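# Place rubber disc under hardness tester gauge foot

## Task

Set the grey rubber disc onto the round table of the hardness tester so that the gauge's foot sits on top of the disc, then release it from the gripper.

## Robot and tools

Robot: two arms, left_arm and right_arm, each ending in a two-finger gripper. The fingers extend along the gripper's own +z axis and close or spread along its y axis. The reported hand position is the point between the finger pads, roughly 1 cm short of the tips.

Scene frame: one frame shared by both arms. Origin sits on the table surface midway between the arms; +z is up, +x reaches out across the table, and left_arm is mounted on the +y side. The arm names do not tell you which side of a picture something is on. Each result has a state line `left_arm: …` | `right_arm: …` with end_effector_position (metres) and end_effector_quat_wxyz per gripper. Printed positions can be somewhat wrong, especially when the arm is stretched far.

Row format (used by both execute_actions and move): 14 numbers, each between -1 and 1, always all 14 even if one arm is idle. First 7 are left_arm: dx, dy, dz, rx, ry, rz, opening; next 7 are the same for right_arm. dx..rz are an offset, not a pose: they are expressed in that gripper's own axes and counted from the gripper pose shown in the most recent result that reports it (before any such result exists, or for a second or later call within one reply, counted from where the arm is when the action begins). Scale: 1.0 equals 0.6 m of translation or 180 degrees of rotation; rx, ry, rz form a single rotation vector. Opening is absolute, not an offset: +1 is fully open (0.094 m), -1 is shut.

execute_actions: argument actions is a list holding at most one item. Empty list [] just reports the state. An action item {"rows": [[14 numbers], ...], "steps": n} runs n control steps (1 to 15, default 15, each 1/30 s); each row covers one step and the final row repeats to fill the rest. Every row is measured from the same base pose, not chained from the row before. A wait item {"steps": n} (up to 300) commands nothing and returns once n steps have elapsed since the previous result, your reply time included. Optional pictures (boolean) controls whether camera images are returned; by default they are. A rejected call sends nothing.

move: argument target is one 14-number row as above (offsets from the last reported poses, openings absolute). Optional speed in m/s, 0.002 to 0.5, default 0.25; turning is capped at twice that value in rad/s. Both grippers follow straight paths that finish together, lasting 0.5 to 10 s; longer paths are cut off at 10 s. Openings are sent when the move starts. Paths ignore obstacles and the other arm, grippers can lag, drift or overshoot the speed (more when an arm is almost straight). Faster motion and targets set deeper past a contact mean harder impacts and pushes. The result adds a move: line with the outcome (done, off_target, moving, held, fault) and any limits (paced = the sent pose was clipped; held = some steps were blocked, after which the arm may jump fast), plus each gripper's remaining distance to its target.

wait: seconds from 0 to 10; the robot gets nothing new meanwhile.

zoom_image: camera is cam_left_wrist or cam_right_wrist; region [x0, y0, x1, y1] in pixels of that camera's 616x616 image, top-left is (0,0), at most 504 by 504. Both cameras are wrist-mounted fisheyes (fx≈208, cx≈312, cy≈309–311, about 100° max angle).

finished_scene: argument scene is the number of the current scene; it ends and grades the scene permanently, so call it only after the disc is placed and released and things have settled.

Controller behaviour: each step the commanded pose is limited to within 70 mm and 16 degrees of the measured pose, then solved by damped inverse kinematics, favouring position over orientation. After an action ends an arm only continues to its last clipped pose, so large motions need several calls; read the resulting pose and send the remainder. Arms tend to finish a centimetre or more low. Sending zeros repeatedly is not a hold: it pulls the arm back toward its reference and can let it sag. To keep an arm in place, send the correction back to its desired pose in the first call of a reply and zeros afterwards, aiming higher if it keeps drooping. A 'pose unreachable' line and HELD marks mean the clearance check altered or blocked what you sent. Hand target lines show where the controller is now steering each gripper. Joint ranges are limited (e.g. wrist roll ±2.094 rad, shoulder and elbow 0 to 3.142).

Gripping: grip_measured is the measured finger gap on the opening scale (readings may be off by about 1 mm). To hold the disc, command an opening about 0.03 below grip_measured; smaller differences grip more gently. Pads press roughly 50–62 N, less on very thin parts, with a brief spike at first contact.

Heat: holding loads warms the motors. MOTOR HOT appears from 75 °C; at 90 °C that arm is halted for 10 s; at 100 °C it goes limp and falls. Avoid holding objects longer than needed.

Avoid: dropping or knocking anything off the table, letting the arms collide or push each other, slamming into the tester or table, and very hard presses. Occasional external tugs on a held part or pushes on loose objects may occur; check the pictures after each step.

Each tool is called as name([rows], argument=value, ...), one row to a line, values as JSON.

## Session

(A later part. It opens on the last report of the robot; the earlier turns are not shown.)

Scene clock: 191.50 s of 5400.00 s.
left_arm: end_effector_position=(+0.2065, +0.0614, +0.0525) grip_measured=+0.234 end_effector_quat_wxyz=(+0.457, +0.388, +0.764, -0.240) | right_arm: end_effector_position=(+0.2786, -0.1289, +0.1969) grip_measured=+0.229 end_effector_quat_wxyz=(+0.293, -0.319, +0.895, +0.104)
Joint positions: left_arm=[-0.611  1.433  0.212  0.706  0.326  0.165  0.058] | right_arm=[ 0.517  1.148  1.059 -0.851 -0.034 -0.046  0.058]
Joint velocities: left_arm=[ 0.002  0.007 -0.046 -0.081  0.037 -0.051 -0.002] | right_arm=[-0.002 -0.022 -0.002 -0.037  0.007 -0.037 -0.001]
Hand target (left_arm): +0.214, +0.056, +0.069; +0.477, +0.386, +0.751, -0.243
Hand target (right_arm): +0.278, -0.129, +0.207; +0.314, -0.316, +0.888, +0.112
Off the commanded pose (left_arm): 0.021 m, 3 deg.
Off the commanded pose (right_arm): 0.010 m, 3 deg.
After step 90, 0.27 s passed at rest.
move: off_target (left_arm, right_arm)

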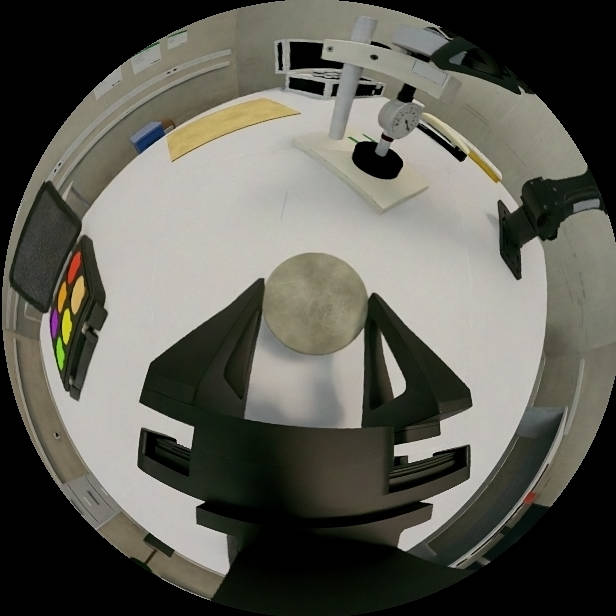

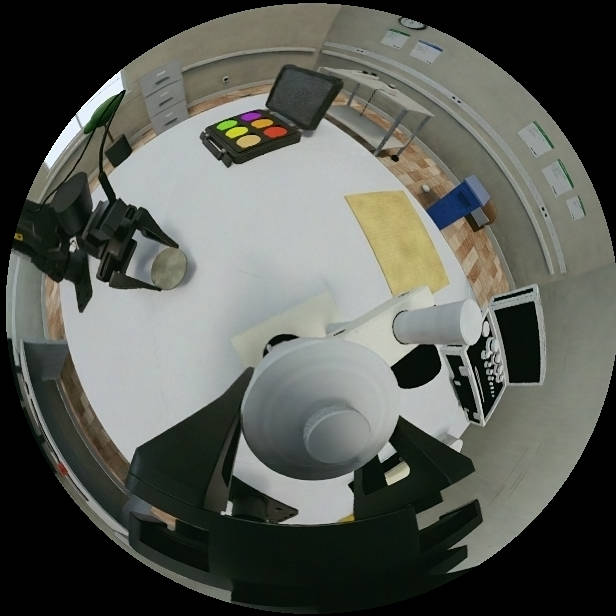

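move(target=[-0.1318,-0.0463,0.1577,0.0885,-0.03,0.0465,0.2,-0.0095,0,-0.0137,0,-0.015,0,0.2], speed=0.08)

Scene clock: 198.17 s of 5400.00 s.
left_arm: end_effector_position=(+0.2533, -0.0442, +0.0711) grip_measured=+0.234 end_effector_quat_wxyz=(+0.443, +0.481, +0.685, -0.320) | right_arm: end_effector_position=(+0.2786, -0.1289, +0.1969) grip_measured=+0.229 end_effector_quat_wxyz=(+0.293, -0.319, +0.895, +0.104)
Joint positions: left_arm=[-0.678  1.814  0.663  0.665  0.531  0.248  0.058] | right_arm=[ 0.517  1.148  1.059 -0.851 -0.034 -0.046  0.058]
Joint velocities: left_arm=[ 0.002 -0.007 -0.012  0.022  0.051  0.007  0.   ] | right_arm=[-0.022 -0.007  0.017 -0.037  0.037  0.022 -0.   ]
Hand target (left_arm): +0.254, -0.053, +0.079; +0.449, +0.491, +0.671, -0.327
Hand target (right_arm): +0.278, -0.129, +0.207; +0.314, -0.316, +0.888, +0.112
Off the commanded pose (left_arm): 0.011 m, 2 deg.
Off the commanded pose (right_arm): 0.010 m, 3 deg.
After step 90, 1.30 s passed at rest.
move: off_target (left_arm, right_arm)

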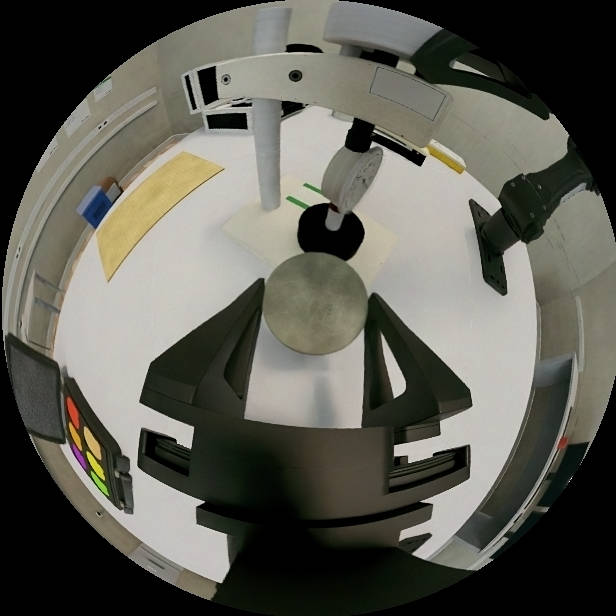

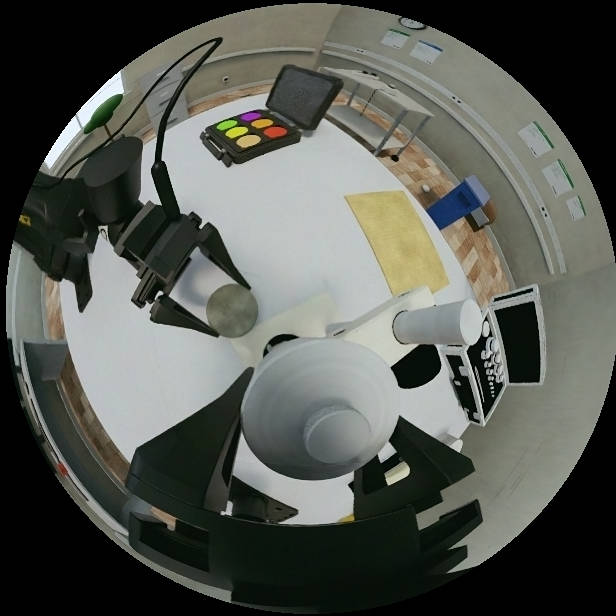

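move(target=[0.0336,-0.007,0.0147,0,0.009,0,0.2,-0.052,0,-0.075,0,-0.02,0,0.2], speed=0.03)

Scene clock: 206.30 s of 5400.00 s.
left_arm: end_effector_position=(+0.2529, -0.0449, +0.0517) grip_measured=+0.234 end_effector_quat_wxyz=(+0.432, +0.482, +0.695, -0.315) | right_arm: end_effector_position=(+0.2777, -0.1296, +0.2138) grip_measured=+0.229 end_effector_quat_wxyz=(+0.283, -0.321, +0.898, +0.101)
Joint positions: left_arm=[-0.685  1.871  0.663  0.692  0.516  0.25   0.058] | right_arm=[ 0.517  1.175  1.156 -0.943 -0.034 -0.048  0.058]
Joint velocities: left_arm=[-0.012  0.012  0.007  0.022 -0.051 -0.007 -0.   ] | right_arm=[-0.022  0.002  0.007  0.037 -0.037  0.007  0.001]
Hand target (left_arm): +0.249, -0.045, +0.049; +0.433, +0.486, +0.692, -0.313
Hand target (right_arm): +0.277, -0.130, +0.251; +0.321, -0.315, +0.886, +0.115
Off the commanded pose (left_arm): 0.005 m, 1 deg.
Off the commanded pose (right_arm): 0.038 m, 5 deg.
After step 90, 3.07 s passed at rest.
move: off_target (right_arm)

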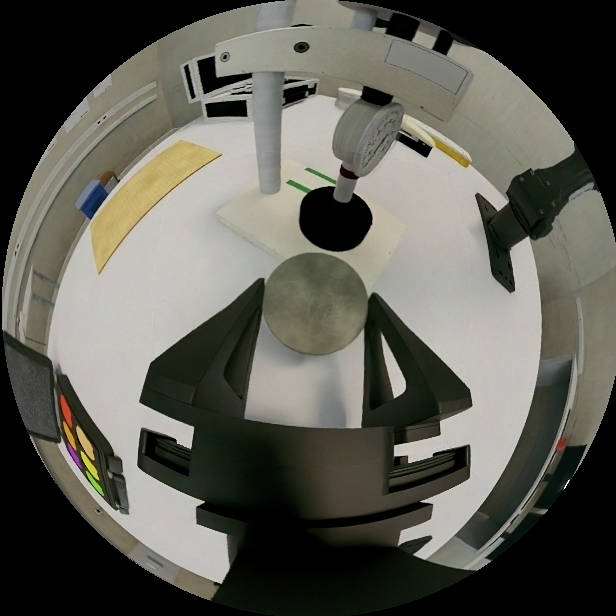

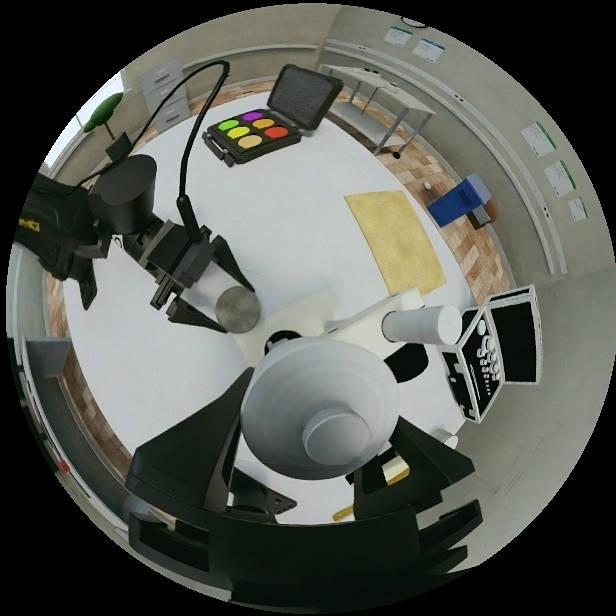

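execute_actions([
  {"rows": [[-0.0023,-0.001,0.0033,0,0,0,0.2,-0.03,0,-0.046,0,-0.025,0,0.2],[-0.0046,-0.002,0.0066,0,0,0,0.2,-0.03,0,-0.046,0,-0.025,0,0.2],[-0.0069,-0.003,0.01,0,0,0,0.2,-0.03,0,-0.046,0,-0.025,0,0.2],[-0.0093,-0.004,0.0133,0,0,0,0.2,-0.03,0,-0.046,0,-0.025,0,0.2],[-0.0116,-0.005,0.0166,0,0,0,0.2,-0.03,0,-0.046,0,-0.025,0,0.2],[-0.0139,-0.006,0.0199,0,0,0,0.2,-0.03,0,-0.046,0,-0.025,0,0.2],[-0.0162,-0.007,0.0232,0,0,0,0.2,-0.03,0,-0.046,0,-0.025,0,0.2],[-0.0185,-0.008,0.0266,0,-0.002,0,0.2,-0.03,0,-0.046,0,-0.025,0,0.2],[-0.0208,-0.009,0.0299,0,-0.003,0,0.2,-0.03,0,-0.046,0,-0.025,0,0.2],[-0.0231,-0.01,0.0332,0,-0.004,0,0.2,-0.03,0,-0.046,0,-0.025,0,0.2],[-0.0254,-0.011,0.0365,0,-0.005,0,0.2,-0.03,0,-0.046,0,-0.025,0,0.2],[-0.0278,-0.012,0.0398,0,-0.006,0,0.2,-0.03,0,-0.046,0,-0.025,0,0.2],[-0.0301,-0.013,0.0432,0,-0.007,0,0.2,-0.03,0,-0.046,0,-0.025,0,0.2],[-0.0324,-0.014,0.0465,0,-0.008,0,0.2,-0.03,0,-0.046,0,-0.025,0,0.2],[-0.0347,-0.015,0.0498,0,-0.008,0,0.2,-0.03,0,-0.046,0,-0.025,0,0.2]], "steps": 15},
], pictures=false)

wait(seconds=0.7)

Scene clock: 215.30 s of 5400.00 s.
left_arm: end_effector_position=(+0.2476, -0.0682, +0.0458) grip_measured=+0.234 end_effector_quat_wxyz=(+0.422, +0.485, +0.696, -0.318) | right_arm: end_effector_position=(+0.2777, -0.1296, +0.2138) grip_measured=+0.229 end_effector_quat_wxyz=(+0.283, -0.321, +0.898, +0.101)
Joint positions: left_arm=[-0.748  1.921  0.716  0.686  0.474  0.218  0.058] | right_arm=[ 0.517  1.175  1.156 -0.943 -0.034 -0.048  0.058]
Joint velocities: left_arm=[-0.125  0.159  0.168  0.007 -0.051 -0.007  0.   ] | right_arm=[ 0.007 -0.002  0.007 -0.007 -0.022 -0.051 -0.   ]
Hand target (left_arm): +0.256, -0.081, +0.059; +0.440, +0.478, +0.689, -0.321
Hand target (right_arm): +0.276, -0.131, +0.246; +0.318, -0.316, +0.886, +0.114
Off the commanded pose (left_arm): 0.020 m, 2 deg.
Off the commanded pose (right_arm): 0.033 m, 4 deg.
Steps of this call (steps 1 to 90: nothing new was sent; then 5.50 s passed at rest; steps 91 to 105: all 15 steps of this action). Readings (end_effector_position):
91: left_arm (+0.2531, -0.0450, +0.0520) | right_arm (+0.2777, -0.1296, +0.2138)
92: left_arm (+0.2531, -0.0450, +0.0518) | right_arm (+0.2777, -0.1296, +0.2138)
94: left_arm (+0.2523, -0.0457, +0.0511) | right_arm (+0.2777, -0.1296, +0.2138)
98: left_arm (+0.2484, -0.0526, +0.0478) | right_arm (+0.2777, -0.1296, +0.2138)
105: the state above

Scene clock: 216.00 s of 5400.00 s.
left_arm: end_effector_position=(+0.2490, -0.0725, +0.0466) grip_measured=+0.234 end_effector_quat_wxyz=(+0.424, +0.481, +0.698, -0.318) | right_arm: end_effector_position=(+0.2777, -0.1296, +0.2138) grip_measured=+0.229 end_effector_quat_wxyz=(+0.283, -0.321, +0.898, +0.101)
Joint positions: left_arm=[-0.758  1.929  0.729  0.688  0.459  0.204  0.058] | right_arm=[ 0.517  1.175  1.156 -0.943 -0.034 -0.048  0.058]
Joint velocities: left_arm=[-0.002  0.002 -0.007 -0.007 -0.007 -0.066  0.   ] | right_arm=[ 0.012 -0.002 -0.007  0.037 -0.007  0.037  0.   ]
Hand target (left_arm): +0.256, -0.081, +0.059; +0.440, +0.478, +0.689, -0.321
Hand target (right_arm): +0.276, -0.131, +0.246; +0.318, -0.316, +0.886, +0.114
Off the commanded pose (left_arm): 0.016 m, 2 deg.
Off the commanded pose (right_arm): 0.033 m, 4 deg.
Steps of this call (steps 1 to 21: nothing new was sent). Readings (end_effector_position):
1: left_arm (+0.2478, -0.0702, +0.0459) | right_arm (+0.2777, -0.1296, +0.2138)
2: left_arm (+0.2478, -0.0716, +0.0461) | right_arm (+0.2777, -0.1296, +0.2138)
4: left_arm (+0.2478, -0.0729, +0.0466) | right_arm (+0.2777, -0.1296, +0.2138)
8: left_arm (+0.2486, -0.0727, +0.0467) | right_arm (+0.2777, -0.1296, +0.2138)
21: the state above

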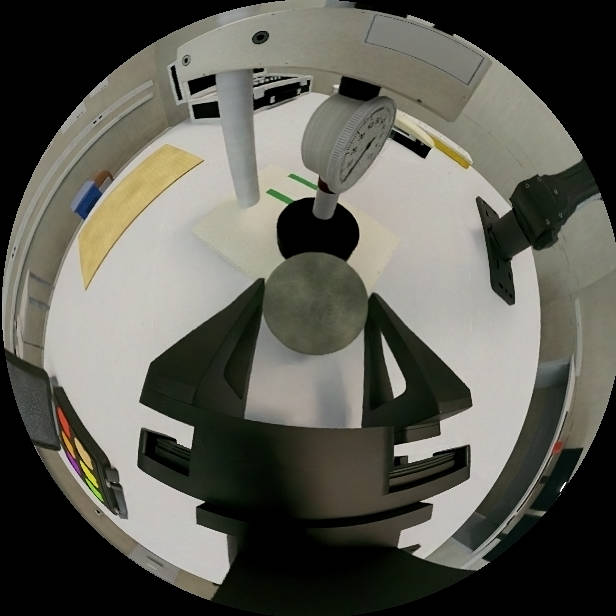

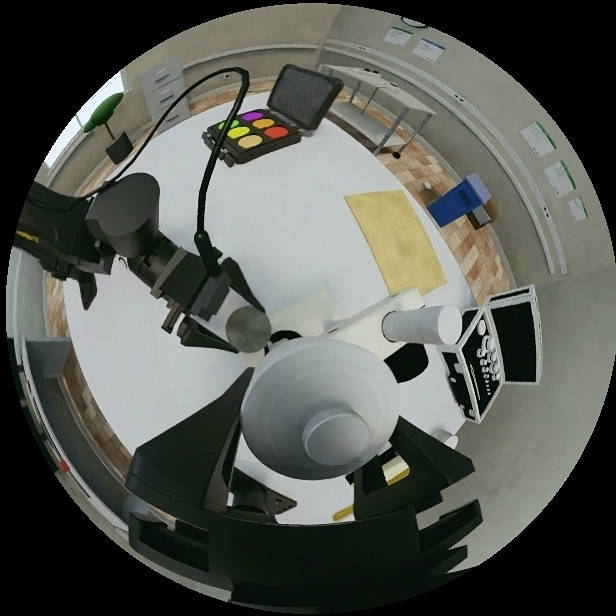

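execute_actions([
  {"rows": [[-0.0262,0.0063,0.0065,0,-0.012,0,0.2,-0.03,0,-0.046,0,-0.025,0,0.2],[-0.0276,0.0072,0.0095,0,-0.012,0,0.2,-0.03,0,-0.046,0,-0.025,0,0.2],[-0.029,0.008,0.0124,0,-0.012,0,0.2,-0.03,0,-0.046,0,-0.025,0,0.2],[-0.0305,0.0089,0.0154,0,-0.012,0,0.2,-0.03,0,-0.046,0,-0.025,0,0.2],[-0.0319,0.0098,0.0183,0,-0.012,0,0.2,-0.03,0,-0.046,0,-0.025,0,0.2],[-0.0333,0.0107,0.0213,0,-0.012,0,0.2,-0.03,0,-0.046,0,-0.025,0,0.2],[-0.0348,0.0115,0.0242,0,-0.012,0,0.2,-0.03,0,-0.046,0,-0.025,0,0.2],[-0.0362,0.0124,0.0272,0,-0.012,0,0.2,-0.03,0,-0.046,0,-0.025,0,0.2],[-0.0376,0.0133,0.0301,0,-0.012,0,0.2,-0.03,0,-0.046,0,-0.025,0,0.2],[-0.039,0.0141,0.0331,0,-0.012,0,0.2,-0.03,0,-0.046,0,-0.025,0,0.2],[-0.0405,0.015,0.036,0,-0.012,0,0.2,-0.03,0,-0.046,0,-0.025,0,0.2]], "steps": 15},
], pictures=false)

wait(seconds=0.5)

Scene clock: 224.63 s of 5400.00 s.
left_arm: end_effector_position=(+0.2641, -0.0905, +0.0520) grip_measured=+0.234 end_effector_quat_wxyz=(+0.431, +0.477, +0.694, -0.324) | right_arm: end_effector_position=(+0.2777, -0.1296, +0.2138) grip_measured=+0.229 end_effector_quat_wxyz=(+0.283, -0.321, +0.898, +0.101)
Joint positions: left_arm=[-0.766  1.983  0.82   0.678  0.458  0.188  0.058] | right_arm=[ 0.517  1.175  1.156 -0.943 -0.034 -0.049  0.058]
Joint velocities: left_arm=[-0.022  0.007 -0.007  0.007  0.022 -0.051 -0.001] | right_arm=[ 0.007  0.022 -0.002  0.081 -0.051  0.007  0.   ]
Hand target (left_arm): +0.267, -0.098, +0.059; +0.437, +0.475, +0.690, -0.327
Hand target (right_arm): +0.276, -0.131, +0.246; +0.318, -0.316, +0.886, +0.114
Off the commanded pose (left_arm): 0.011 m, 1 deg.
Off the commanded pose (right_arm): 0.033 m, 5 deg.
Steps of this call (steps 1 to 90: nothing new was sent; then 5.13 s passed at rest; steps 91 to 105: all 15 steps of this action). Readings (end_effector_position):
91: left_arm (+0.2491, -0.0725, +0.0466) | right_arm (+0.2777, -0.1296, +0.2138)
92: left_arm (+0.2493, -0.0727, +0.0470) | right_arm (+0.2777, -0.1296, +0.2138)
94: left_arm (+0.2513, -0.0745, +0.0477) | right_arm (+0.2777, -0.1296, +0.2138)
98: left_arm (+0.2585, -0.0810, +0.0507) | right_arm (+0.2777, -0.1296, +0.2138)
105: the state above

Scene clock: 225.13 s of 5400.00 s.
left_arm: end_effector_position=(+0.2636, -0.0900, +0.0503) grip_measured=+0.234 end_effector_quat_wxyz=(+0.428, +0.477, +0.696, -0.324) | right_arm: end_effector_position=(+0.2777, -0.1296, +0.2138) grip_measured=+0.229 end_effector_quat_wxyz=(+0.283, -0.321, +0.898, +0.101)
Joint positions: left_arm=[-0.766  1.984  0.82   0.673  0.458  0.187  0.058] | right_arm=[ 0.517  1.175  1.156 -0.943 -0.034 -0.049  0.058]
Joint velocities: left_arm=[-0.007 -0.012 -0.032 -0.066 -0.022 -0.007  0.001] | right_arm=[ 0.002 -0.022 -0.012  0.022  0.022 -0.022 -0.001]
Hand target (left_arm): +0.268, -0.098, +0.059; +0.437, +0.475, +0.690, -0.327
Hand target (right_arm): +0.276, -0.131, +0.246; +0.318, -0.316, +0.886, +0.114
Off the commanded pose (left_arm): 0.012 m, 1 deg.
Off the commanded pose (right_arm): 0.033 m, 5 deg.
Steps of this call (steps 1 to 15: nothing new was sent). Readings (end_effector_position):
1: left_arm (+0.2641, -0.0904, +0.0518) | right_arm (+0.2777, -0.1296, +0.2138)
2: left_arm (+0.2640, -0.0903, +0.0514) | right_arm (+0.2777, -0.1296, +0.2138)
4: left_arm (+0.2638, -0.0902, +0.0509) | right_arm (+0.2777, -0.1296, +0.2138)
8: left_arm (+0.2637, -0.0900, +0.0504) | right_arm (+0.2777, -0.1296, +0.2138)
15: the state above

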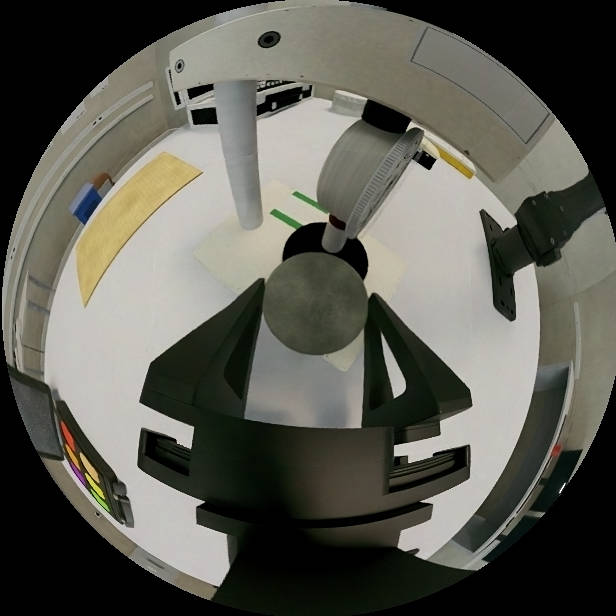

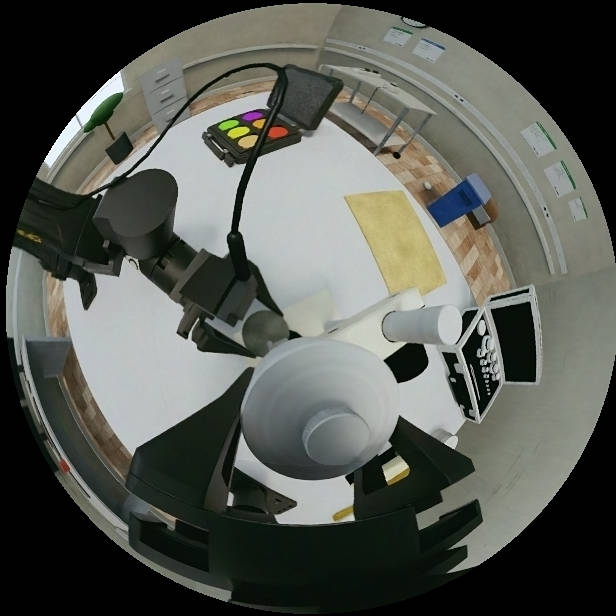

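execute_actions([
  {"rows": [[-0.017,0,0.007,0,-0.006,0,0.2,-0.03,0,-0.046,0,-0.025,0,0.2],[-0.014,0,0.0068,0,-0.006,0,0.2,-0.03,0,-0.046,0,-0.025,0,0.2],[-0.011,-0.001,0.0066,0,-0.005,0,0.2,-0.03,0,-0.046,0,-0.025,0,0.2],[-0.008,-0.001,0.0064,0,-0.005,0,0.2,-0.03,0,-0.046,0,-0.025,0,0.2],[-0.005,-0.002,0.0062,0,-0.004,0,0.2,-0.03,0,-0.046,0,-0.025,0,0.2],[-0.002,-0.002,0.006,0,-0.004,0,0.2,-0.03,0,-0.046,0,-0.025,0,0.2],[0.001,-0.003,0.0058,0,-0.003,0,0.2,-0.03,0,-0.046,0,-0.025,0,0.2],[0.004,-0.003,0.0056,0,-0.003,0,0.2,-0.03,0,-0.046,0,-0.025,0,0.2],[0.007,-0.004,0.0054,0,-0.002,0,0.2,-0.03,0,-0.046,0,-0.025,0,0.2],[0.01,-0.004,0.0052,0,-0.002,0,0.2,-0.03,0,-0.046,0,-0.025,0,0.2],[0.013,-0.005,0.005,0,-0.001,0,0.2,-0.03,0,-0.046,0,-0.025,0,0.2],[0.016,-0.005,0.0046,0,-0.001,0,0.2,-0.03,0,-0.046,0,-0.025,0,0.2],[0.018,-0.006,0.0044,0,0,0,0.2,-0.03,0,-0.046,0,-0.025,0,0.2],[0.0202,-0.006,0.0042,0,0,0,0.2,-0.03,0,-0.046,0,-0.025,0,0.2]], "steps": 15},
], pictures=false)

wait(seconds=0.5)

Scene clock: 230.87 s of 5400.00 s.
left_arm: end_effector_position=(+0.2625, -0.0888, +0.0420) grip_measured=+0.234 end_effector_quat_wxyz=(+0.427, +0.476, +0.697, -0.324) | right_arm: end_effector_position=(+0.2777, -0.1296, +0.2138) grip_measured=+0.229 end_effector_quat_wxyz=(+0.283, -0.321, +0.898, +0.101)
Joint positions: left_arm=[-0.766  2.009  0.808  0.707  0.458  0.185  0.058] | right_arm=[ 0.517  1.175  1.156 -0.943 -0.034 -0.049  0.058]
Joint velocities: left_arm=[-0.007  0.007 -0.046  0.139  0.051  0.081 -0.   ] | right_arm=[ 0.002 -0.002  0.002  0.007  0.066 -0.007  0.001]
Hand target (left_arm): +0.259, -0.089, +0.039; +0.428, +0.477, +0.696, -0.324
Hand target (right_arm): +0.276, -0.131, +0.246; +0.318, -0.317, +0.886, +0.114
Off the commanded pose (left_arm): 0.005 m, 0 deg.
Off the commanded pose (right_arm): 0.033 m, 4 deg.
Steps of this call (steps 1 to 90: nothing new was sent; then 2.23 s passed at rest; steps 91 to 105: all 15 steps of this action). Readings (end_effector_position):
91: left_arm (+0.2636, -0.0900, +0.0502) | right_arm (+0.2777, -0.1296, +0.2138)
92: left_arm (+0.2636, -0.0900, +0.0502) | right_arm (+0.2777, -0.1296, +0.2138)
94: left_arm (+0.2636, -0.0900, +0.0502) | right_arm (+0.2777, -0.1296, +0.2138)
98: left_arm (+0.2638, -0.0902, +0.0478) | right_arm (+0.2777, -0.1296, +0.2138)
105: the state above

Scene clock: 231.37 s of 5400.00 s.
left_arm: end_effector_position=(+0.2622, -0.0886, +0.0423) grip_measured=+0.234 end_effector_quat_wxyz=(+0.429, +0.476, +0.696, -0.324) | right_arm: end_effector_position=(+0.2777, -0.1296, +0.2138) grip_measured=+0.229 end_effector_quat_wxyz=(+0.283, -0.321, +0.898, +0.101)
Joint positions: left_arm=[-0.766  2.009  0.804  0.716  0.458  0.185  0.058] | right_arm=[ 0.517  1.175  1.156 -0.943 -0.034 -0.049  0.058]
Joint velocities: left_arm=[-0.002  0.002  0.007 -0.007 -0.051  0.095 -0.   ] | right_arm=[ 0.002 -0.002  0.002 -0.022  0.037 -0.007 -0.001]
Hand target (left_arm): +0.259, -0.089, +0.039; +0.428, +0.477, +0.696, -0.324
Hand target (right_arm): +0.276, -0.131, +0.246; +0.318, -0.317, +0.886, +0.114
Off the commanded pose (left_arm): 0.005 m, 0 deg.
Off the commanded pose (right_arm): 0.033 m, 4 deg.
Steps of this call (steps 1 to 15: nothing new was sent). Readings (end_effector_position):
1: left_arm (+0.2625, -0.0889, +0.0423) | right_arm (+0.2777, -0.1296, +0.2138)
2: left_arm (+0.2624, -0.0888, +0.0422) | right_arm (+0.2777, -0.1296, +0.2138)
4: left_arm (+0.2622, -0.0886, +0.0422) | right_arm (+0.2777, -0.1296, +0.2138)
8: left_arm (+0.2622, -0.0886, +0.0423) | right_arm (+0.2777, -0.1296, +0.2138)
15: the state above

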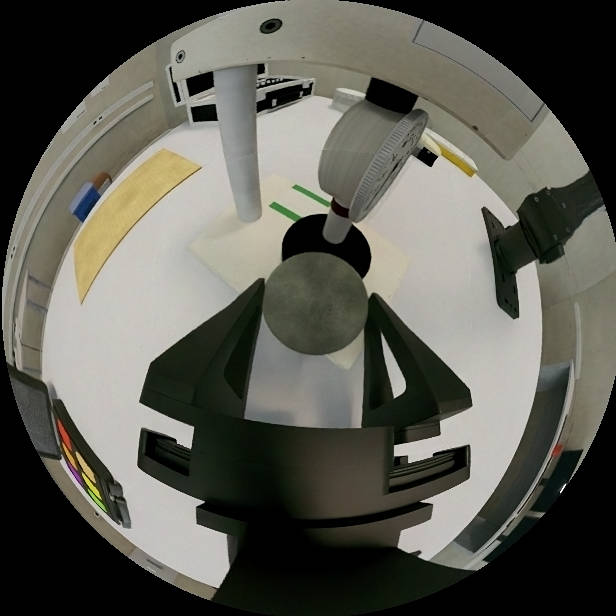

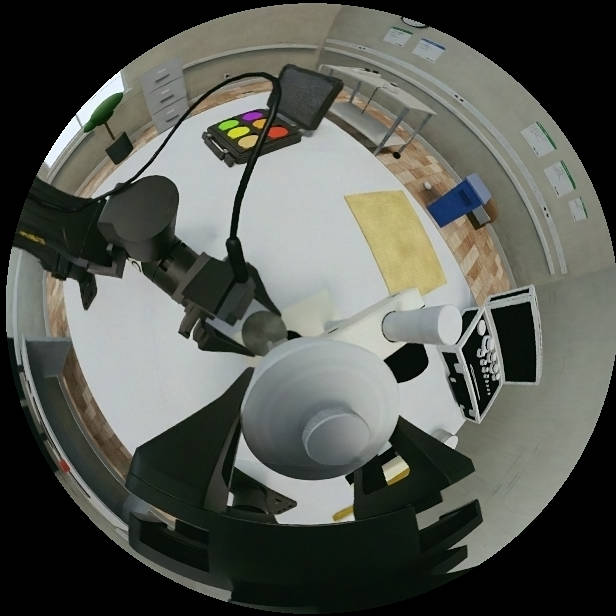

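execute_actions([
  {"rows": [[0.006,-0.005,0.0029,0,0,0,0.2,-0.03,0,-0.046,0,-0.025,0,0.2],[0.0075,-0.005,0.0036,0,0,0,0.2,-0.03,0,-0.046,0,-0.025,0,0.2],[0.0075,-0.005,0.0036,0,0,0,0.2,-0.03,0,-0.046,0,-0.025,0,0.2],[0.009,-0.005,0.0043,0,0,0,0.2,-0.03,0,-0.046,0,-0.025,0,0.2],[0.009,-0.005,0.0043,0,0,0,0.2,-0.03,0,-0.046,0,-0.025,0,0.2],[0.0105,-0.005,0.005,0,0,0,0.2,-0.03,0,-0.046,0,-0.025,0,0.2],[0.0105,-0.005,0.005,0,0,0,0.2,-0.03,0,-0.046,0,-0.025,0,0.2],[0.012,-0.005,0.0057,0,0,0,0.2,-0.03,0,-0.046,0,-0.025,0,0.2],[0.012,-0.005,0.0057,0,0,0,0.2,-0.03,0,-0.046,0,-0.025,0,0.2],[0.0135,-0.005,0.0065,0,0,0,0.2,-0.03,0,-0.046,0,-0.025,0,0.2],[0.0135,-0.005,0.0065,0,0,0,0.2,-0.03,0,-0.046,0,-0.025,0,0.2],[0.015,-0.005,0.0072,0,0,0,0.2,-0.03,0,-0.046,0,-0.025,0,0.2],[0.015,-0.005,0.0072,0,0,0,0.2,-0.03,0,-0.046,0,-0.025,0,0.2],[0.0165,-0.005,0.0079,0,0,0,0.2,-0.03,0,-0.046,0,-0.025,0,0.2]], "steps": 15},
], pictures=false)

wait(seconds=0.5)

Scene clock: 238.40 s of 5400.00 s.
left_arm: end_effector_position=(+0.2643, -0.0906, +0.0410) grip_measured=+0.234 end_effector_quat_wxyz=(+0.438, +0.476, +0.690, -0.325) | right_arm: end_effector_position=(+0.2777, -0.1296, +0.2138) grip_measured=+0.229 end_effector_quat_wxyz=(+0.283, -0.321, +0.898, +0.101)
Joint positions: left_arm=[-0.766  2.031  0.804  0.76   0.458  0.185  0.058] | right_arm=[ 0.517  1.175  1.156 -0.943 -0.034 -0.049  0.058]
Joint velocities: left_arm=[ 0.007  0.046 -0.012  0.037  0.037  0.066  0.   ] | right_arm=[-0.002  0.002  0.002  0.022  0.022 -0.051 -0.002]
Hand target (left_arm): +0.259, -0.090, +0.032; +0.429, +0.476, +0.696, -0.324
Hand target (right_arm): +0.276, -0.131, +0.246; +0.318, -0.317, +0.886, +0.114
Off the commanded pose (left_arm): 0.011 m, 1 deg.
Off the commanded pose (right_arm): 0.033 m, 4 deg.
Steps of this call (steps 1 to 90: nothing new was sent; then 3.53 s passed at rest; steps 91 to 105: all 15 steps of this action). Readings (end_effector_position):
91: left_arm (+0.2622, -0.0887, +0.0424) | right_arm (+0.2777, -0.1296, +0.2138)
92: left_arm (+0.2623, -0.0887, +0.0422) | right_arm (+0.2777, -0.1296, +0.2138)
94: left_arm (+0.2625, -0.0889, +0.0414) | right_arm (+0.2777, -0.1296, +0.2138)
98: left_arm (+0.2633, -0.0896, +0.0414) | right_arm (+0.2777, -0.1296, +0.2138)
105: the state above

Scene clock: 238.90 s of 5400.00 s.
left_arm: end_effector_position=(+0.2647, -0.0909, +0.0411) grip_measured=+0.234 end_effector_quat_wxyz=(+0.440, +0.476, +0.689, -0.326) | right_arm: end_effector_position=(+0.2777, -0.1296, +0.2138) grip_measured=+0.229 end_effector_quat_wxyz=(+0.283, -0.321, +0.898, +0.101)
Joint positions: left_arm=[-0.766  2.034  0.804  0.767  0.458  0.185  0.058] | right_arm=[ 0.517  1.175  1.156 -0.943 -0.034 -0.049  0.058]
Joint velocities: left_arm=[ 0.012 -0.012 -0.017 -0.037  0.007  0.007 -0.002] | right_arm=[-0.012 -0.012 -0.002  0.007 -0.022 -0.007  0.   ]
Hand target (left_arm): +0.259, -0.090, +0.032; +0.429, +0.476, +0.696, -0.324
Hand target (right_arm): +0.276, -0.131, +0.246; +0.318, -0.317, +0.886, +0.114
Off the commanded pose (left_arm): 0.011 m, 1 deg.
Off the commanded pose (right_arm): 0.033 m, 4 deg.
Steps of this call (steps 1 to 15: nothing new was sent). Readings (end_effector_position):
1: left_arm (+0.2644, -0.0907, +0.0409) | right_arm (+0.2777, -0.1296, +0.2138)
2: left_arm (+0.2645, -0.0907, +0.0411) | right_arm (+0.2777, -0.1296, +0.2138)
4: left_arm (+0.2646, -0.0908, +0.0411) | right_arm (+0.2777, -0.1296, +0.2138)
8: left_arm (+0.2647, -0.0909, +0.0412) | right_arm (+0.2777, -0.1296, +0.2138)
15: the state above

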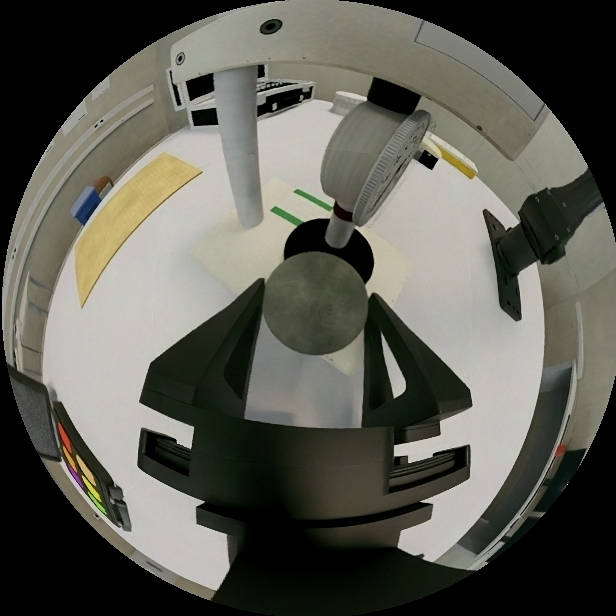

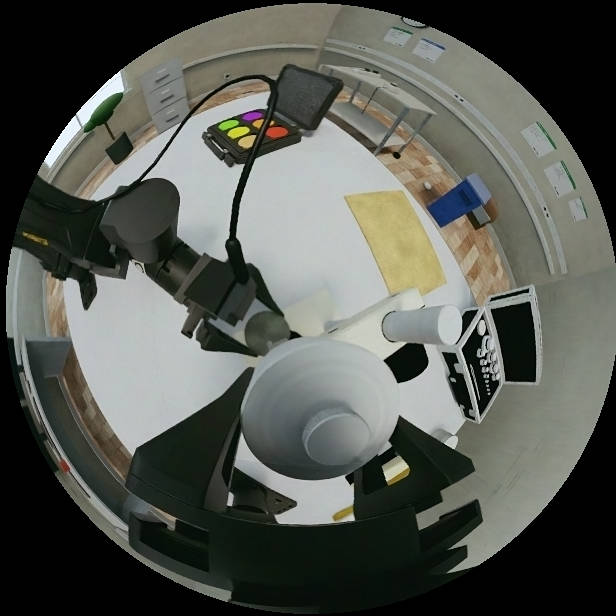

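execute_actions([
  {"rows": [[0,0,0,0,0,0,0.2,-0.03,0,-0.046,0,-0.025,0,0.2],[-0.0054,-0.002,-0.0023,0,0,0,0.2,-0.03,0,-0.046,0,-0.025,0,0.2],[-0.0107,-0.004,-0.0047,0,0,0,0.2,-0.03,0,-0.046,0,-0.025,0,0.2],[-0.016,-0.006,-0.007,0,0,0,0.2,-0.03,0,-0.046,0,-0.025,0,0.2],[-0.0214,-0.008,-0.0093,0,0,0,0.2,-0.03,0,-0.046,0,-0.025,0,0.2],[-0.0233,-0.008,-0.005,0,0,0,0.2,-0.03,0,-0.046,0,-0.025,0,0.2],[-0.0251,-0.008,-0.0008,0,0,0,0.2,-0.03,0,-0.046,0,-0.025,0,0.2],[-0.027,-0.008,0.0035,0,0,0,0.2,-0.03,0,-0.046,0,-0.025,0,0.2],[-0.0289,-0.008,0.0078,0,0,0,0.2,-0.03,0,-0.046,0,-0.025,0,0.2],[-0.0308,-0.008,0.0121,0,0,0,0.2,-0.03,0,-0.046,0,-0.025,0,0.2],[-0.0326,-0.008,0.0163,0,0,0,0.2,-0.03,0,-0.046,0,-0.025,0,0.2],[-0.0345,-0.008,0.0206,0,0,0,0.2,-0.03,0,-0.046,0,-0.025,0,0.2],[-0.0364,-0.008,0.0249,0,0,0,0.2,-0.03,0,-0.046,0,-0.025,0,0.2],[-0.0382,-0.008,0.0291,0,0,0,0.2,-0.03,0,-0.046,0,-0.025,0,0.2],[-0.0401,-0.008,0.0334,0,0,0,0.2,-0.03,0,-0.046,0,-0.025,0,0.2]], "steps": 15},
], pictures=false)

wait(seconds=0.5)

Scene clock: 245.77 s of 5400.00 s.
left_arm: end_effector_position=(+0.2632, -0.1065, +0.0492) grip_measured=+0.234 end_effector_quat_wxyz=(+0.435, +0.480, +0.689, -0.325) | right_arm: end_effector_position=(+0.2777, -0.1296, +0.2138) grip_measured=+0.229 end_effector_quat_wxyz=(+0.283, -0.321, +0.898, +0.101)
Joint positions: left_arm=[-0.799  2.025  0.858  0.698  0.433  0.176  0.058] | right_arm=[ 0.517  1.175  1.156 -0.943 -0.034 -0.049  0.058]
Joint velocities: left_arm=[-0.11   0.159  0.349 -0.271 -0.081 -0.081  0.001] | right_arm=[-0.002  0.002 -0.007  0.037  0.022 -0.007 -0.   ]
Hand target (left_arm): +0.269, -0.118, +0.056; +0.441, +0.475, +0.688, -0.326
Hand target (right_arm): +0.276, -0.131, +0.246; +0.318, -0.317, +0.886, +0.114
Off the commanded pose (left_arm): 0.015 m, 1 deg.
Off the commanded pose (right_arm): 0.033 m, 4 deg.
Steps of this call (steps 1 to 90: nothing new was sent; then 3.37 s passed at rest; steps 91 to 105: all 15 steps of this action). Readings (end_effector_position):
91: left_arm (+0.2647, -0.0909, +0.0411) | right_arm (+0.2777, -0.1296, +0.2138)
92: left_arm (+0.2647, -0.0909, +0.0411) | right_arm (+0.2777, -0.1296, +0.2138)
94: left_arm (+0.2646, -0.0908, +0.0414) | right_arm (+0.2777, -0.1296, +0.2138)
98: left_arm (+0.2624, -0.0911, +0.0430) | right_arm (+0.2777, -0.1296, +0.2138)
105: the state above

Scene clock: 246.27 s of 5400.00 s.
left_arm: end_effector_position=(+0.2640, -0.1104, +0.0455) grip_measured=+0.234 end_effector_quat_wxyz=(+0.430, +0.479, +0.694, -0.323) | right_arm: end_effector_position=(+0.2777, -0.1296, +0.2138) grip_measured=+0.229 end_effector_quat_wxyz=(+0.283, -0.321, +0.898, +0.101)
Joint positions: left_arm=[-0.807  2.04   0.878  0.681  0.422  0.171  0.058] | right_arm=[ 0.517  1.175  1.156 -0.943 -0.034 -0.049  0.058]
Joint velocities: left_arm=[-0.017  0.012 -0.002  0.007 -0.066  0.051 -0.001] | right_arm=[-0.002 -0.002 -0.027  0.081  0.022  0.007 -0.   ]
Hand target (left_arm): +0.269, -0.118, +0.056; +0.441, +0.475, +0.688, -0.326
Hand target (right_arm): +0.276, -0.131, +0.246; +0.318, -0.317, +0.886, +0.114
Off the commanded pose (left_arm): 0.014 m, 1 deg.
Off the commanded pose (right_arm): 0.033 m, 4 deg.
Steps of this call (steps 1 to 15: nothing new was sent). Readings (end_effector_position):
1: left_arm (+0.2639, -0.1088, +0.0490) | right_arm (+0.2777, -0.1296, +0.2138)
2: left_arm (+0.2640, -0.1101, +0.0480) | right_arm (+0.2777, -0.1296, +0.2138)
4: left_arm (+0.2639, -0.1108, +0.0465) | right_arm (+0.2777, -0.1296, +0.2138)
8: left_arm (+0.2638, -0.1105, +0.0458) | right_arm (+0.2777, -0.1296, +0.2138)
15: the state above

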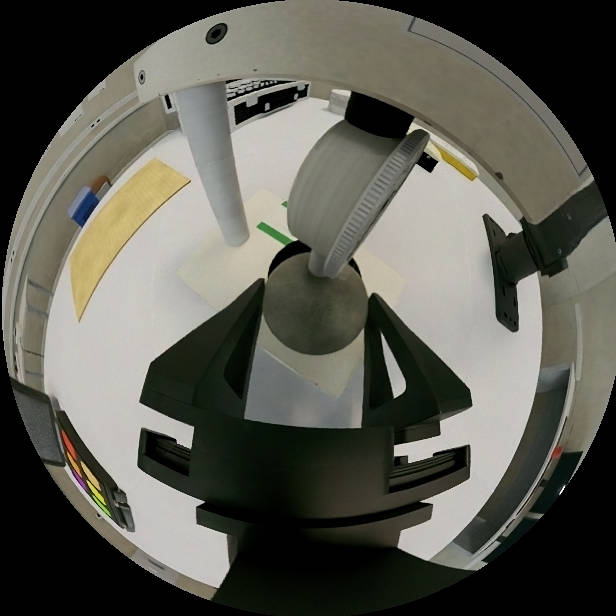

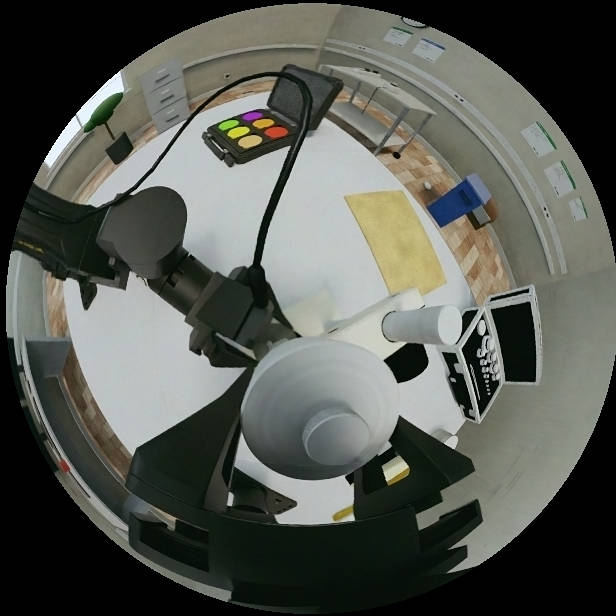

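execute_actions([
  {"rows": [[-0.022,0.0037,0.0058,0,-0.008,0,0.2,-0.03,0,-0.046,0,-0.025,0,0.2],[-0.0225,0.0042,0.0075,0,-0.008,0,0.2,-0.03,0,-0.046,0,-0.025,0,0.2],[-0.023,0.0046,0.0091,0,-0.008,0,0.2,-0.03,0,-0.046,0,-0.025,0,0.2],[-0.0235,0.0051,0.0108,0,-0.008,0,0.2,-0.03,0,-0.046,0,-0.025,0,0.2],[-0.024,0.0055,0.0124,0,-0.008,0,0.2,-0.03,0,-0.046,0,-0.025,0,0.2],[-0.0245,0.006,0.0141,0,-0.008,0,0.2,-0.03,0,-0.046,0,-0.025,0,0.2],[-0.025,0.0065,0.0157,0,-0.008,0,0.2,-0.03,0,-0.046,0,-0.025,0,0.2],[-0.0255,0.0069,0.0174,0,-0.008,0,0.2,-0.03,0,-0.046,0,-0.025,0,0.2],[-0.026,0.0074,0.019,0,-0.008,0,0.2,-0.03,0,-0.046,0,-0.025,0,0.2],[-0.0265,0.0078,0.0207,0,-0.008,0,0.2,-0.03,0,-0.046,0,-0.025,0,0.2],[-0.027,0.0083,0.0223,0,-0.008,0,0.2,-0.03,0,-0.046,0,-0.025,0,0.2]], "steps": 15},
], pictures=false)

wait(seconds=0.5)

Scene clock: 254.80 s of 5400.00 s.
left_arm: end_effector_position=(+0.2720, -0.1183, +0.0458) grip_measured=+0.234 end_effector_quat_wxyz=(+0.431, +0.477, +0.694, -0.324) | right_arm: end_effector_position=(+0.2777, -0.1296, +0.2138) grip_measured=+0.229 end_effector_quat_wxyz=(+0.283, -0.321, +0.898, +0.101)
Joint positions: left_arm=[-0.807  2.07   0.926  0.668  0.422  0.165  0.058] | right_arm=[ 0.517  1.175  1.156 -0.943 -0.034 -0.049  0.058]
Joint velocities: left_arm=[-0.037 -0.012  0.002 -0.051 -0.081 -0.081 -0.   ] | right_arm=[ 0.002  0.002 -0.022  0.066 -0.022 -0.066  0.001]
Hand target (left_arm): +0.275, -0.126, +0.055; +0.439, +0.475, +0.688, -0.329
Hand target (right_arm): +0.276, -0.131, +0.246; +0.318, -0.317, +0.886, +0.114
Off the commanded pose (left_arm): 0.012 m, 1 deg.
Off the commanded pose (right_arm): 0.033 m, 4 deg.
Steps of this call (steps 1 to 90: nothing new was sent; then 5.03 s passed at rest; steps 91 to 105: all 15 steps of this action). Readings (end_effector_position):
91: left_arm (+0.2640, -0.1104, +0.0455) | right_arm (+0.2777, -0.1296, +0.2138)
92: left_arm (+0.2640, -0.1103, +0.0454) | right_arm (+0.2777, -0.1296, +0.2138)
94: left_arm (+0.2645, -0.1108, +0.0453) | right_arm (+0.2777, -0.1296, +0.2138)
98: left_arm (+0.2681, -0.1144, +0.0464) | right_arm (+0.2777, -0.1296, +0.2138)
105: the state above

Scene clock: 255.30 s of 5400.00 s.
left_arm: end_effector_position=(+0.2718, -0.1180, +0.0449) grip_measured=+0.234 end_effector_quat_wxyz=(+0.430, +0.477, +0.695, -0.324) | right_arm: end_effector_position=(+0.2777, -0.1296, +0.2138) grip_measured=+0.229 end_effector_quat_wxyz=(+0.283, -0.321, +0.898, +0.101)
Joint positions: left_arm=[-0.807  2.07   0.926  0.665  0.422  0.164  0.058] | right_arm=[ 0.517  1.175  1.156 -0.943 -0.034 -0.049  0.058]
Joint velocities: left_arm=[ 0.007 -0.017 -0.007  0.007  0.051 -0.007 -0.001] | right_arm=[-0.002 -0.017 -0.012 -0.154  0.022 -0.066 -0.001]
Hand target (left_arm): +0.275, -0.126, +0.055; +0.439, +0.475, +0.688, -0.329
Hand target (right_arm): +0.276, -0.131, +0.246; +0.318, -0.317, +0.886, +0.114
Off the commanded pose (left_arm): 0.013 m, 1 deg.
Off the commanded pose (right_arm): 0.033 m, 4 deg.
Steps of this call (steps 1 to 15: nothing new was sent). Readings (end_effector_position):
1: left_arm (+0.2720, -0.1182, +0.0454) | right_arm (+0.2777, -0.1296, +0.2138)
2: left_arm (+0.2719, -0.1182, +0.0453) | right_arm (+0.2777, -0.1296, +0.2138)
4: left_arm (+0.2719, -0.1181, +0.0451) | right_arm (+0.2777, -0.1296, +0.2138)
8: left_arm (+0.2718, -0.1181, +0.0450) | right_arm (+0.2777, -0.1296, +0.2138)
15: the state above

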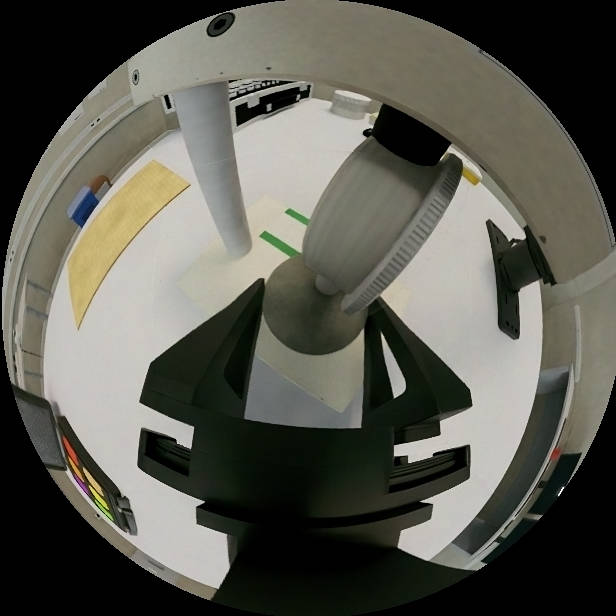

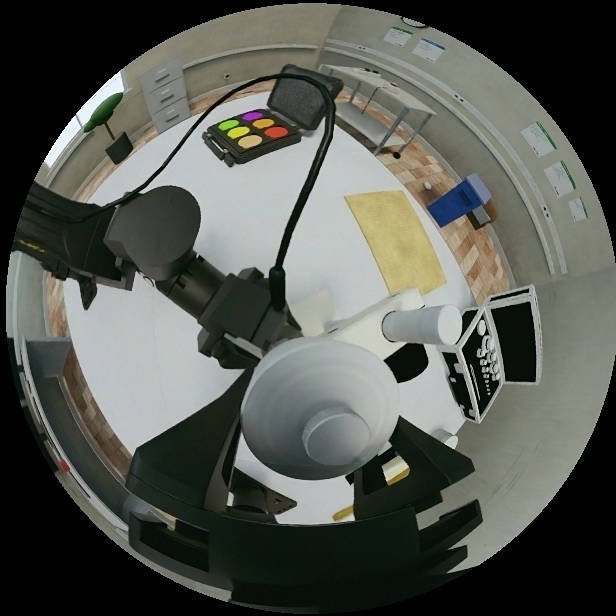

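execute_actions([
  {"rows": [[-0.018,0,0.0055,0,-0.006,0,0.2,-0.03,0,-0.046,0,-0.025,0,0.2],[-0.015,0,0.006,0,-0.005,0,0.2,-0.03,0,-0.046,0,-0.025,0,0.2],[-0.012,0,0.0065,0,-0.004,0,0.2,-0.03,0,-0.046,0,-0.025,0,0.2],[-0.009,0,0.007,0,-0.003,0,0.2,-0.03,0,-0.046,0,-0.025,0,0.2],[-0.007,0,0.0073,0,-0.002,0,0.2,-0.03,0,-0.046,0,-0.025,0,0.2],[-0.005,0,0.0076,0,-0.001,0,0.2,-0.03,0,-0.046,0,-0.025,0,0.2],[-0.003,0,0.0079,0,0,0,0.2,-0.03,0,-0.046,0,-0.025,0,0.2],[-0.001,0,0.0082,0,0,0,0.2,-0.03,0,-0.046,0,-0.025,0,0.2],[0.001,0,0.0085,0,0,0,0.2,-0.03,0,-0.046,0,-0.025,0,0.2],[0.003,0,0.0088,0,0,0,0.2,-0.03,0,-0.046,0,-0.025,0,0.2],[0.005,0,0.0091,0,0,0,0.2,-0.03,0,-0.046,0,-0.025,0,0.2],[0.007,0,0.0093,0,0,0,0.2,-0.03,0,-0.046,0,-0.025,0,0.2],[0.0083,0,0.0095,0,0,0,0.2,-0.03,0,-0.046,0,-0.025,0,0.2]], "steps": 15},
], pictures=false)

execute_actions([
  {"steps": 15},
], pictures=false)

Scene clock: 262.10 s of 5400.00 s.
left_arm: end_effector_position=(+0.2727, -0.1189, +0.0424) grip_measured=+0.234 end_effector_quat_wxyz=(+0.433, +0.476, +0.693, -0.325) | right_arm: end_effector_position=(+0.2777, -0.1296, +0.2138) grip_measured=+0.229 end_effector_quat_wxyz=(+0.283, -0.321, +0.898, +0.101)
Joint positions: left_arm=[-0.807  2.085  0.926  0.688  0.422  0.164  0.058] | right_arm=[ 0.517  1.175  1.156 -0.943 -0.034 -0.049  0.058]
Joint velocities: left_arm=[-0.007 -0.007  0.002  0.007 -0.022  0.007  0.001] | right_arm=[ 0.012 -0.002 -0.007 -0.037 -0.007 -0.037 -0.   ]
Hand target (left_arm): +0.273, -0.121, +0.038; +0.430, +0.477, +0.695, -0.324
Hand target (right_arm): +0.276, -0.131, +0.246; +0.318, -0.317, +0.886, +0.114
Off the commanded pose (left_arm): 0.005 m, 0 deg.
Off the commanded pose (right_arm): 0.033 m, 4 deg.
Steps of this call (steps 1 to 90: nothing new was sent; then 3.30 s passed at rest; steps 91 to 105: all 15 steps of this action). Readings (end_effector_position):
91: left_arm (+0.2717, -0.1180, +0.0448) | right_arm (+0.2777, -0.1296, +0.2138)
92: left_arm (+0.2717, -0.1180, +0.0448) | right_arm (+0.2777, -0.1296, +0.2138)
94: left_arm (+0.2717, -0.1179, +0.0446) | right_arm (+0.2777, -0.1296, +0.2138)
98: left_arm (+0.2716, -0.1178, +0.0427) | right_arm (+0.2777, -0.1296, +0.2138)
105: the state above

Scene clock: 262.60 s of 5400.00 s.
left_arm: end_effector_position=(+0.2730, -0.1192, +0.0425) grip_measured=+0.234 end_effector_quat_wxyz=(+0.434, +0.476, +0.692, -0.325) | right_arm: end_effector_position=(+0.2777, -0.1296, +0.2138) grip_measured=+0.229 end_effector_quat_wxyz=(+0.283, -0.321, +0.898, +0.101)
Joint positions: left_arm=[-0.807  2.087  0.926  0.693  0.422  0.164  0.058] | right_arm=[ 0.517  1.175  1.156 -0.943 -0.034 -0.049  0.058]
Joint velocities: left_arm=[ 0.012 -0.007 -0.012 -0.051 -0.007 -0.007  0.   ] | right_arm=[-0.017 -0.007 -0.002  0.007  0.022  0.007  0.001]
Hand target (left_arm): +0.273, -0.121, +0.038; +0.430, +0.477, +0.695, -0.324
Hand target (right_arm): +0.276, -0.131, +0.246; +0.318, -0.317, +0.886, +0.114
Off the commanded pose (left_arm): 0.005 m, 1 deg.
Off the commanded pose (right_arm): 0.033 m, 4 deg.
Steps of this call (steps 1 to 15: nothing new was sent). Readings (end_effector_position):
1: left_arm (+0.2728, -0.1190, +0.0425) | right_arm (+0.2777, -0.1296, +0.2138)
2: left_arm (+0.2729, -0.1191, +0.0426) | right_arm (+0.2777, -0.1296, +0.2138)
4: left_arm (+0.2729, -0.1192, +0.0425) | right_arm (+0.2777, -0.1296, +0.2138)
8: left_arm (+0.2730, -0.1192, +0.0425) | right_arm (+0.2777, -0.1296, +0.2138)
15: the state above

execute_actions([
  {"rows": [[0,0,0,0,0,0,0.5,-0.03,0,-0.046,0,-0.025,0,0.2]], "steps": 15},
], pictures=false)

execute_actions([
  {"rows": [[0,0,0,0,0,0,0.5,-0.026,0,-0.04,0,-0.025,0,0.2],[0,0,0,0,0,0,0.5,-0.023,0,-0.035,0,-0.025,0,0.2],[0,0,0,0,0,0,0.5,-0.021,0,-0.032,0,-0.025,0,0.2],[0,0,0,0,0,0,0.5,-0.02,0,-0.0305,0,-0.025,0,0.2],[0,0,0,0,0,0,0.5,-0.019,0,-0.029,0,-0.025,0,0.2],[0,0,0,0,0,0,0.5,-0.018,0,-0.0275,0,-0.025,0,0.2],[0,0,0,0,0,0,0.5,-0.017,0,-0.026,0,-0.025,0,0.2],[0,0,0,0,0,0,0.5,-0.016,0,-0.0245,0,-0.025,0,0.2],[0,0,0,0,0,0,0.5,-0.015,0,-0.023,0,-0.025,0,0.2],[0,0,0,0,0,0,0.5,-0.014,0,-0.0215,0,-0.025,0,0.2],[0,0,0,0,0,0,0.5,-0.013,0,-0.02,0,-0.025,0,0.2],[0,0,0,0,0,0,0.5,-0.012,0,-0.0185,0,-0.025,0,0.2],[0,0,0,0,0,0,0.5,-0.011,0,-0.017,0,-0.025,0,0.2],[0,0,0,0,0,0,0.5,-0.01,0,-0.0155,0,-0.025,0,0.2],[0,0,0,0,0,0,0.5,-0.009,0,-0.014,0,-0.025,0,0.2]], "steps": 15},
], pictures=false)

wait(seconds=0.5)

Scene clock: 267.53 s of 5400.00 s.
left_arm: end_effector_position=(+0.2730, -0.1192, +0.0424) grip_measured=+0.498 end_effector_quat_wxyz=(+0.434, +0.476, +0.692, -0.325) | right_arm: end_effector_position=(+0.2777, -0.1296, +0.2138) grip_measured=+0.229 end_effector_quat_wxyz=(+0.283, -0.321, +0.898, +0.101)
Joint positions: left_arm=[-0.807  2.087  0.926  0.693  0.422  0.164  0.07 ] | right_arm=[ 0.517  1.175  1.156 -0.943 -0.034 -0.049  0.058]
Joint velocities: left_arm=[ 0.002 -0.012  0.007  0.007  0.022  0.007 -0.001] | right_arm=[ 0.002  0.007 -0.012 -0.037 -0.007  0.022  0.001]
Hand target (left_arm): +0.273, -0.119, +0.042; +0.434, +0.476, +0.692, -0.325
Hand target (right_arm): +0.276, -0.131, +0.246; +0.318, -0.317, +0.886, +0.114
Off the commanded pose (left_arm): 0.000 m, 0 deg.
Off the commanded pose (right_arm): 0.033 m, 4 deg.
Steps of this call (steps 1 to 90: nothing new was sent; then 1.43 s passed at rest; steps 91 to 105: all 15 steps of this action). Readings (end_effector_position):
91: left_arm (+0.2731, -0.1193, +0.0427) | right_arm (+0.2777, -0.1296, +0.2138)
92: left_arm (+0.2730, -0.1193, +0.0426) | right_arm (+0.2777, -0.1296, +0.2138)
94: left_arm (+0.2730, -0.1192, +0.0424) | right_arm (+0.2777, -0.1296, +0.2138)
98: left_arm (+0.2730, -0.1192, +0.0424) | right_arm (+0.2777, -0.1296, +0.2138)
105: the state above

Scene clock: 268.03 s of 5400.00 s.
left_arm: end_effector_position=(+0.2730, -0.1192, +0.0424) grip_measured=+0.498 end_effector_quat_wxyz=(+0.434, +0.476, +0.692, -0.325) | right_arm: end_effector_position=(+0.2779, -0.1294, +0.2040) grip_measured=+0.229 end_effector_quat_wxyz=(+0.284, -0.321, +0.898, +0.101)
Joint positions: left_arm=[-0.807  2.087  0.926  0.693  0.422  0.164  0.07 ] | right_arm=[ 0.517  1.166  1.11  -0.903 -0.034 -0.049  0.058]
Joint velocities: left_arm=[-0.002  0.002  0.007  0.022 -0.007  0.007 -0.002] | right_arm=[ 0.012 -0.056 -0.085  0.066  0.066  0.022  0.   ]
Hand target (left_arm): +0.273, -0.119, +0.042; +0.434, +0.476, +0.692, -0.325
Hand target (right_arm): +0.277, -0.130, +0.224; +0.317, -0.317, +0.887, +0.113
Off the commanded pose (left_arm): 0.000 m, 0 deg.
Off the commanded pose (right_arm): 0.020 m, 4 deg.
Steps of this call (steps 1 to 15: all 15 steps of this action). Readings (end_effector_position):
1: left_arm (+0.2730, -0.1192, +0.0424) | right_arm (+0.2777, -0.1296, +0.2138)
2: left_arm (+0.2730, -0.1192, +0.0424) | right_arm (+0.2777, -0.1296, +0.2134)
4: left_arm (+0.2730, -0.1192, +0.0424) | right_arm (+0.2778, -0.1295, +0.2125)
8: left_arm (+0.2730, -0.1192, +0.0424) | right_arm (+0.2777, -0.1295, +0.2070)
15: the state above

Scene clock: 268.53 s of 5400.00 s.
left_arm: end_effector_position=(+0.2730, -0.1192, +0.0424) grip_measured=+0.498 end_effector_quat_wxyz=(+0.434, +0.476, +0.692, -0.325) | right_arm: end_effector_position=(+0.2780, -0.1294, +0.2039) grip_measured=+0.229 end_effector_quat_wxyz=(+0.286, -0.321, +0.897, +0.102)
Joint positions: left_arm=[-0.807  2.087  0.926  0.693  0.422  0.164  0.07 ] | right_arm=[ 0.517  1.162  1.104 -0.896 -0.034 -0.049  0.058]
Joint velocities: left_arm=[-0.007 -0.012  0.002  0.022 -0.022 -0.081  0.001] | right_arm=[ 0.012  0.007 -0.002 -0.066 -0.022 -0.007 -0.002]
Hand target (left_arm): +0.273, -0.119, +0.042; +0.434, +0.476, +0.692, -0.325
Hand target (right_arm): +0.277, -0.130, +0.224; +0.317, -0.317, +0.887, +0.113
Off the commanded pose (left_arm): 0.000 m, 0 deg.
Off the commanded pose (right_arm): 0.020 m, 4 deg.
Steps of this call (steps 1 to 15: nothing new was sent). Readings (end_effector_position):
1: left_arm (+0.2730, -0.1192, +0.0424) | right_arm (+0.2779, -0.1294, +0.2040)
2: left_arm (+0.2730, -0.1192, +0.0424) | right_arm (+0.2779, -0.1294, +0.2039)
4: left_arm (+0.2730, -0.1192, +0.0424) | right_arm (+0.2780, -0.1294, +0.2040)
8: left_arm (+0.2730, -0.1192, +0.0424) | right_arm (+0.2780, -0.1294, +0.2039)
15: the state above

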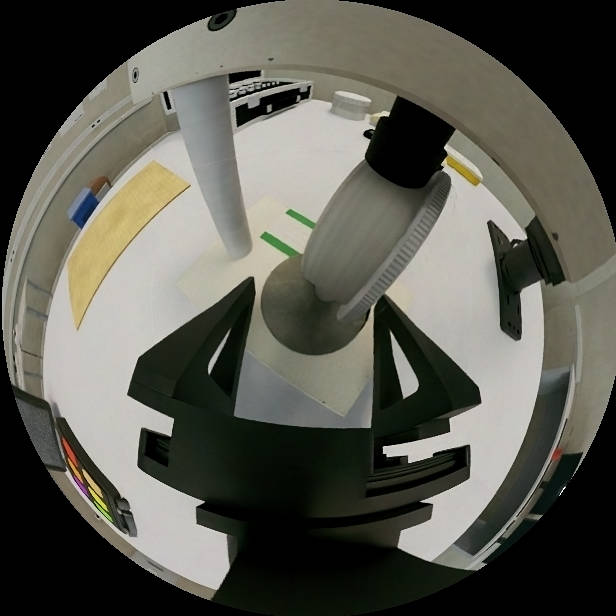

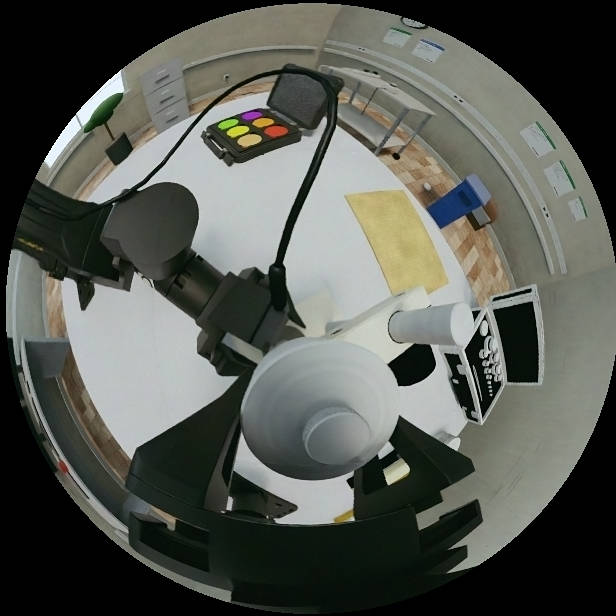

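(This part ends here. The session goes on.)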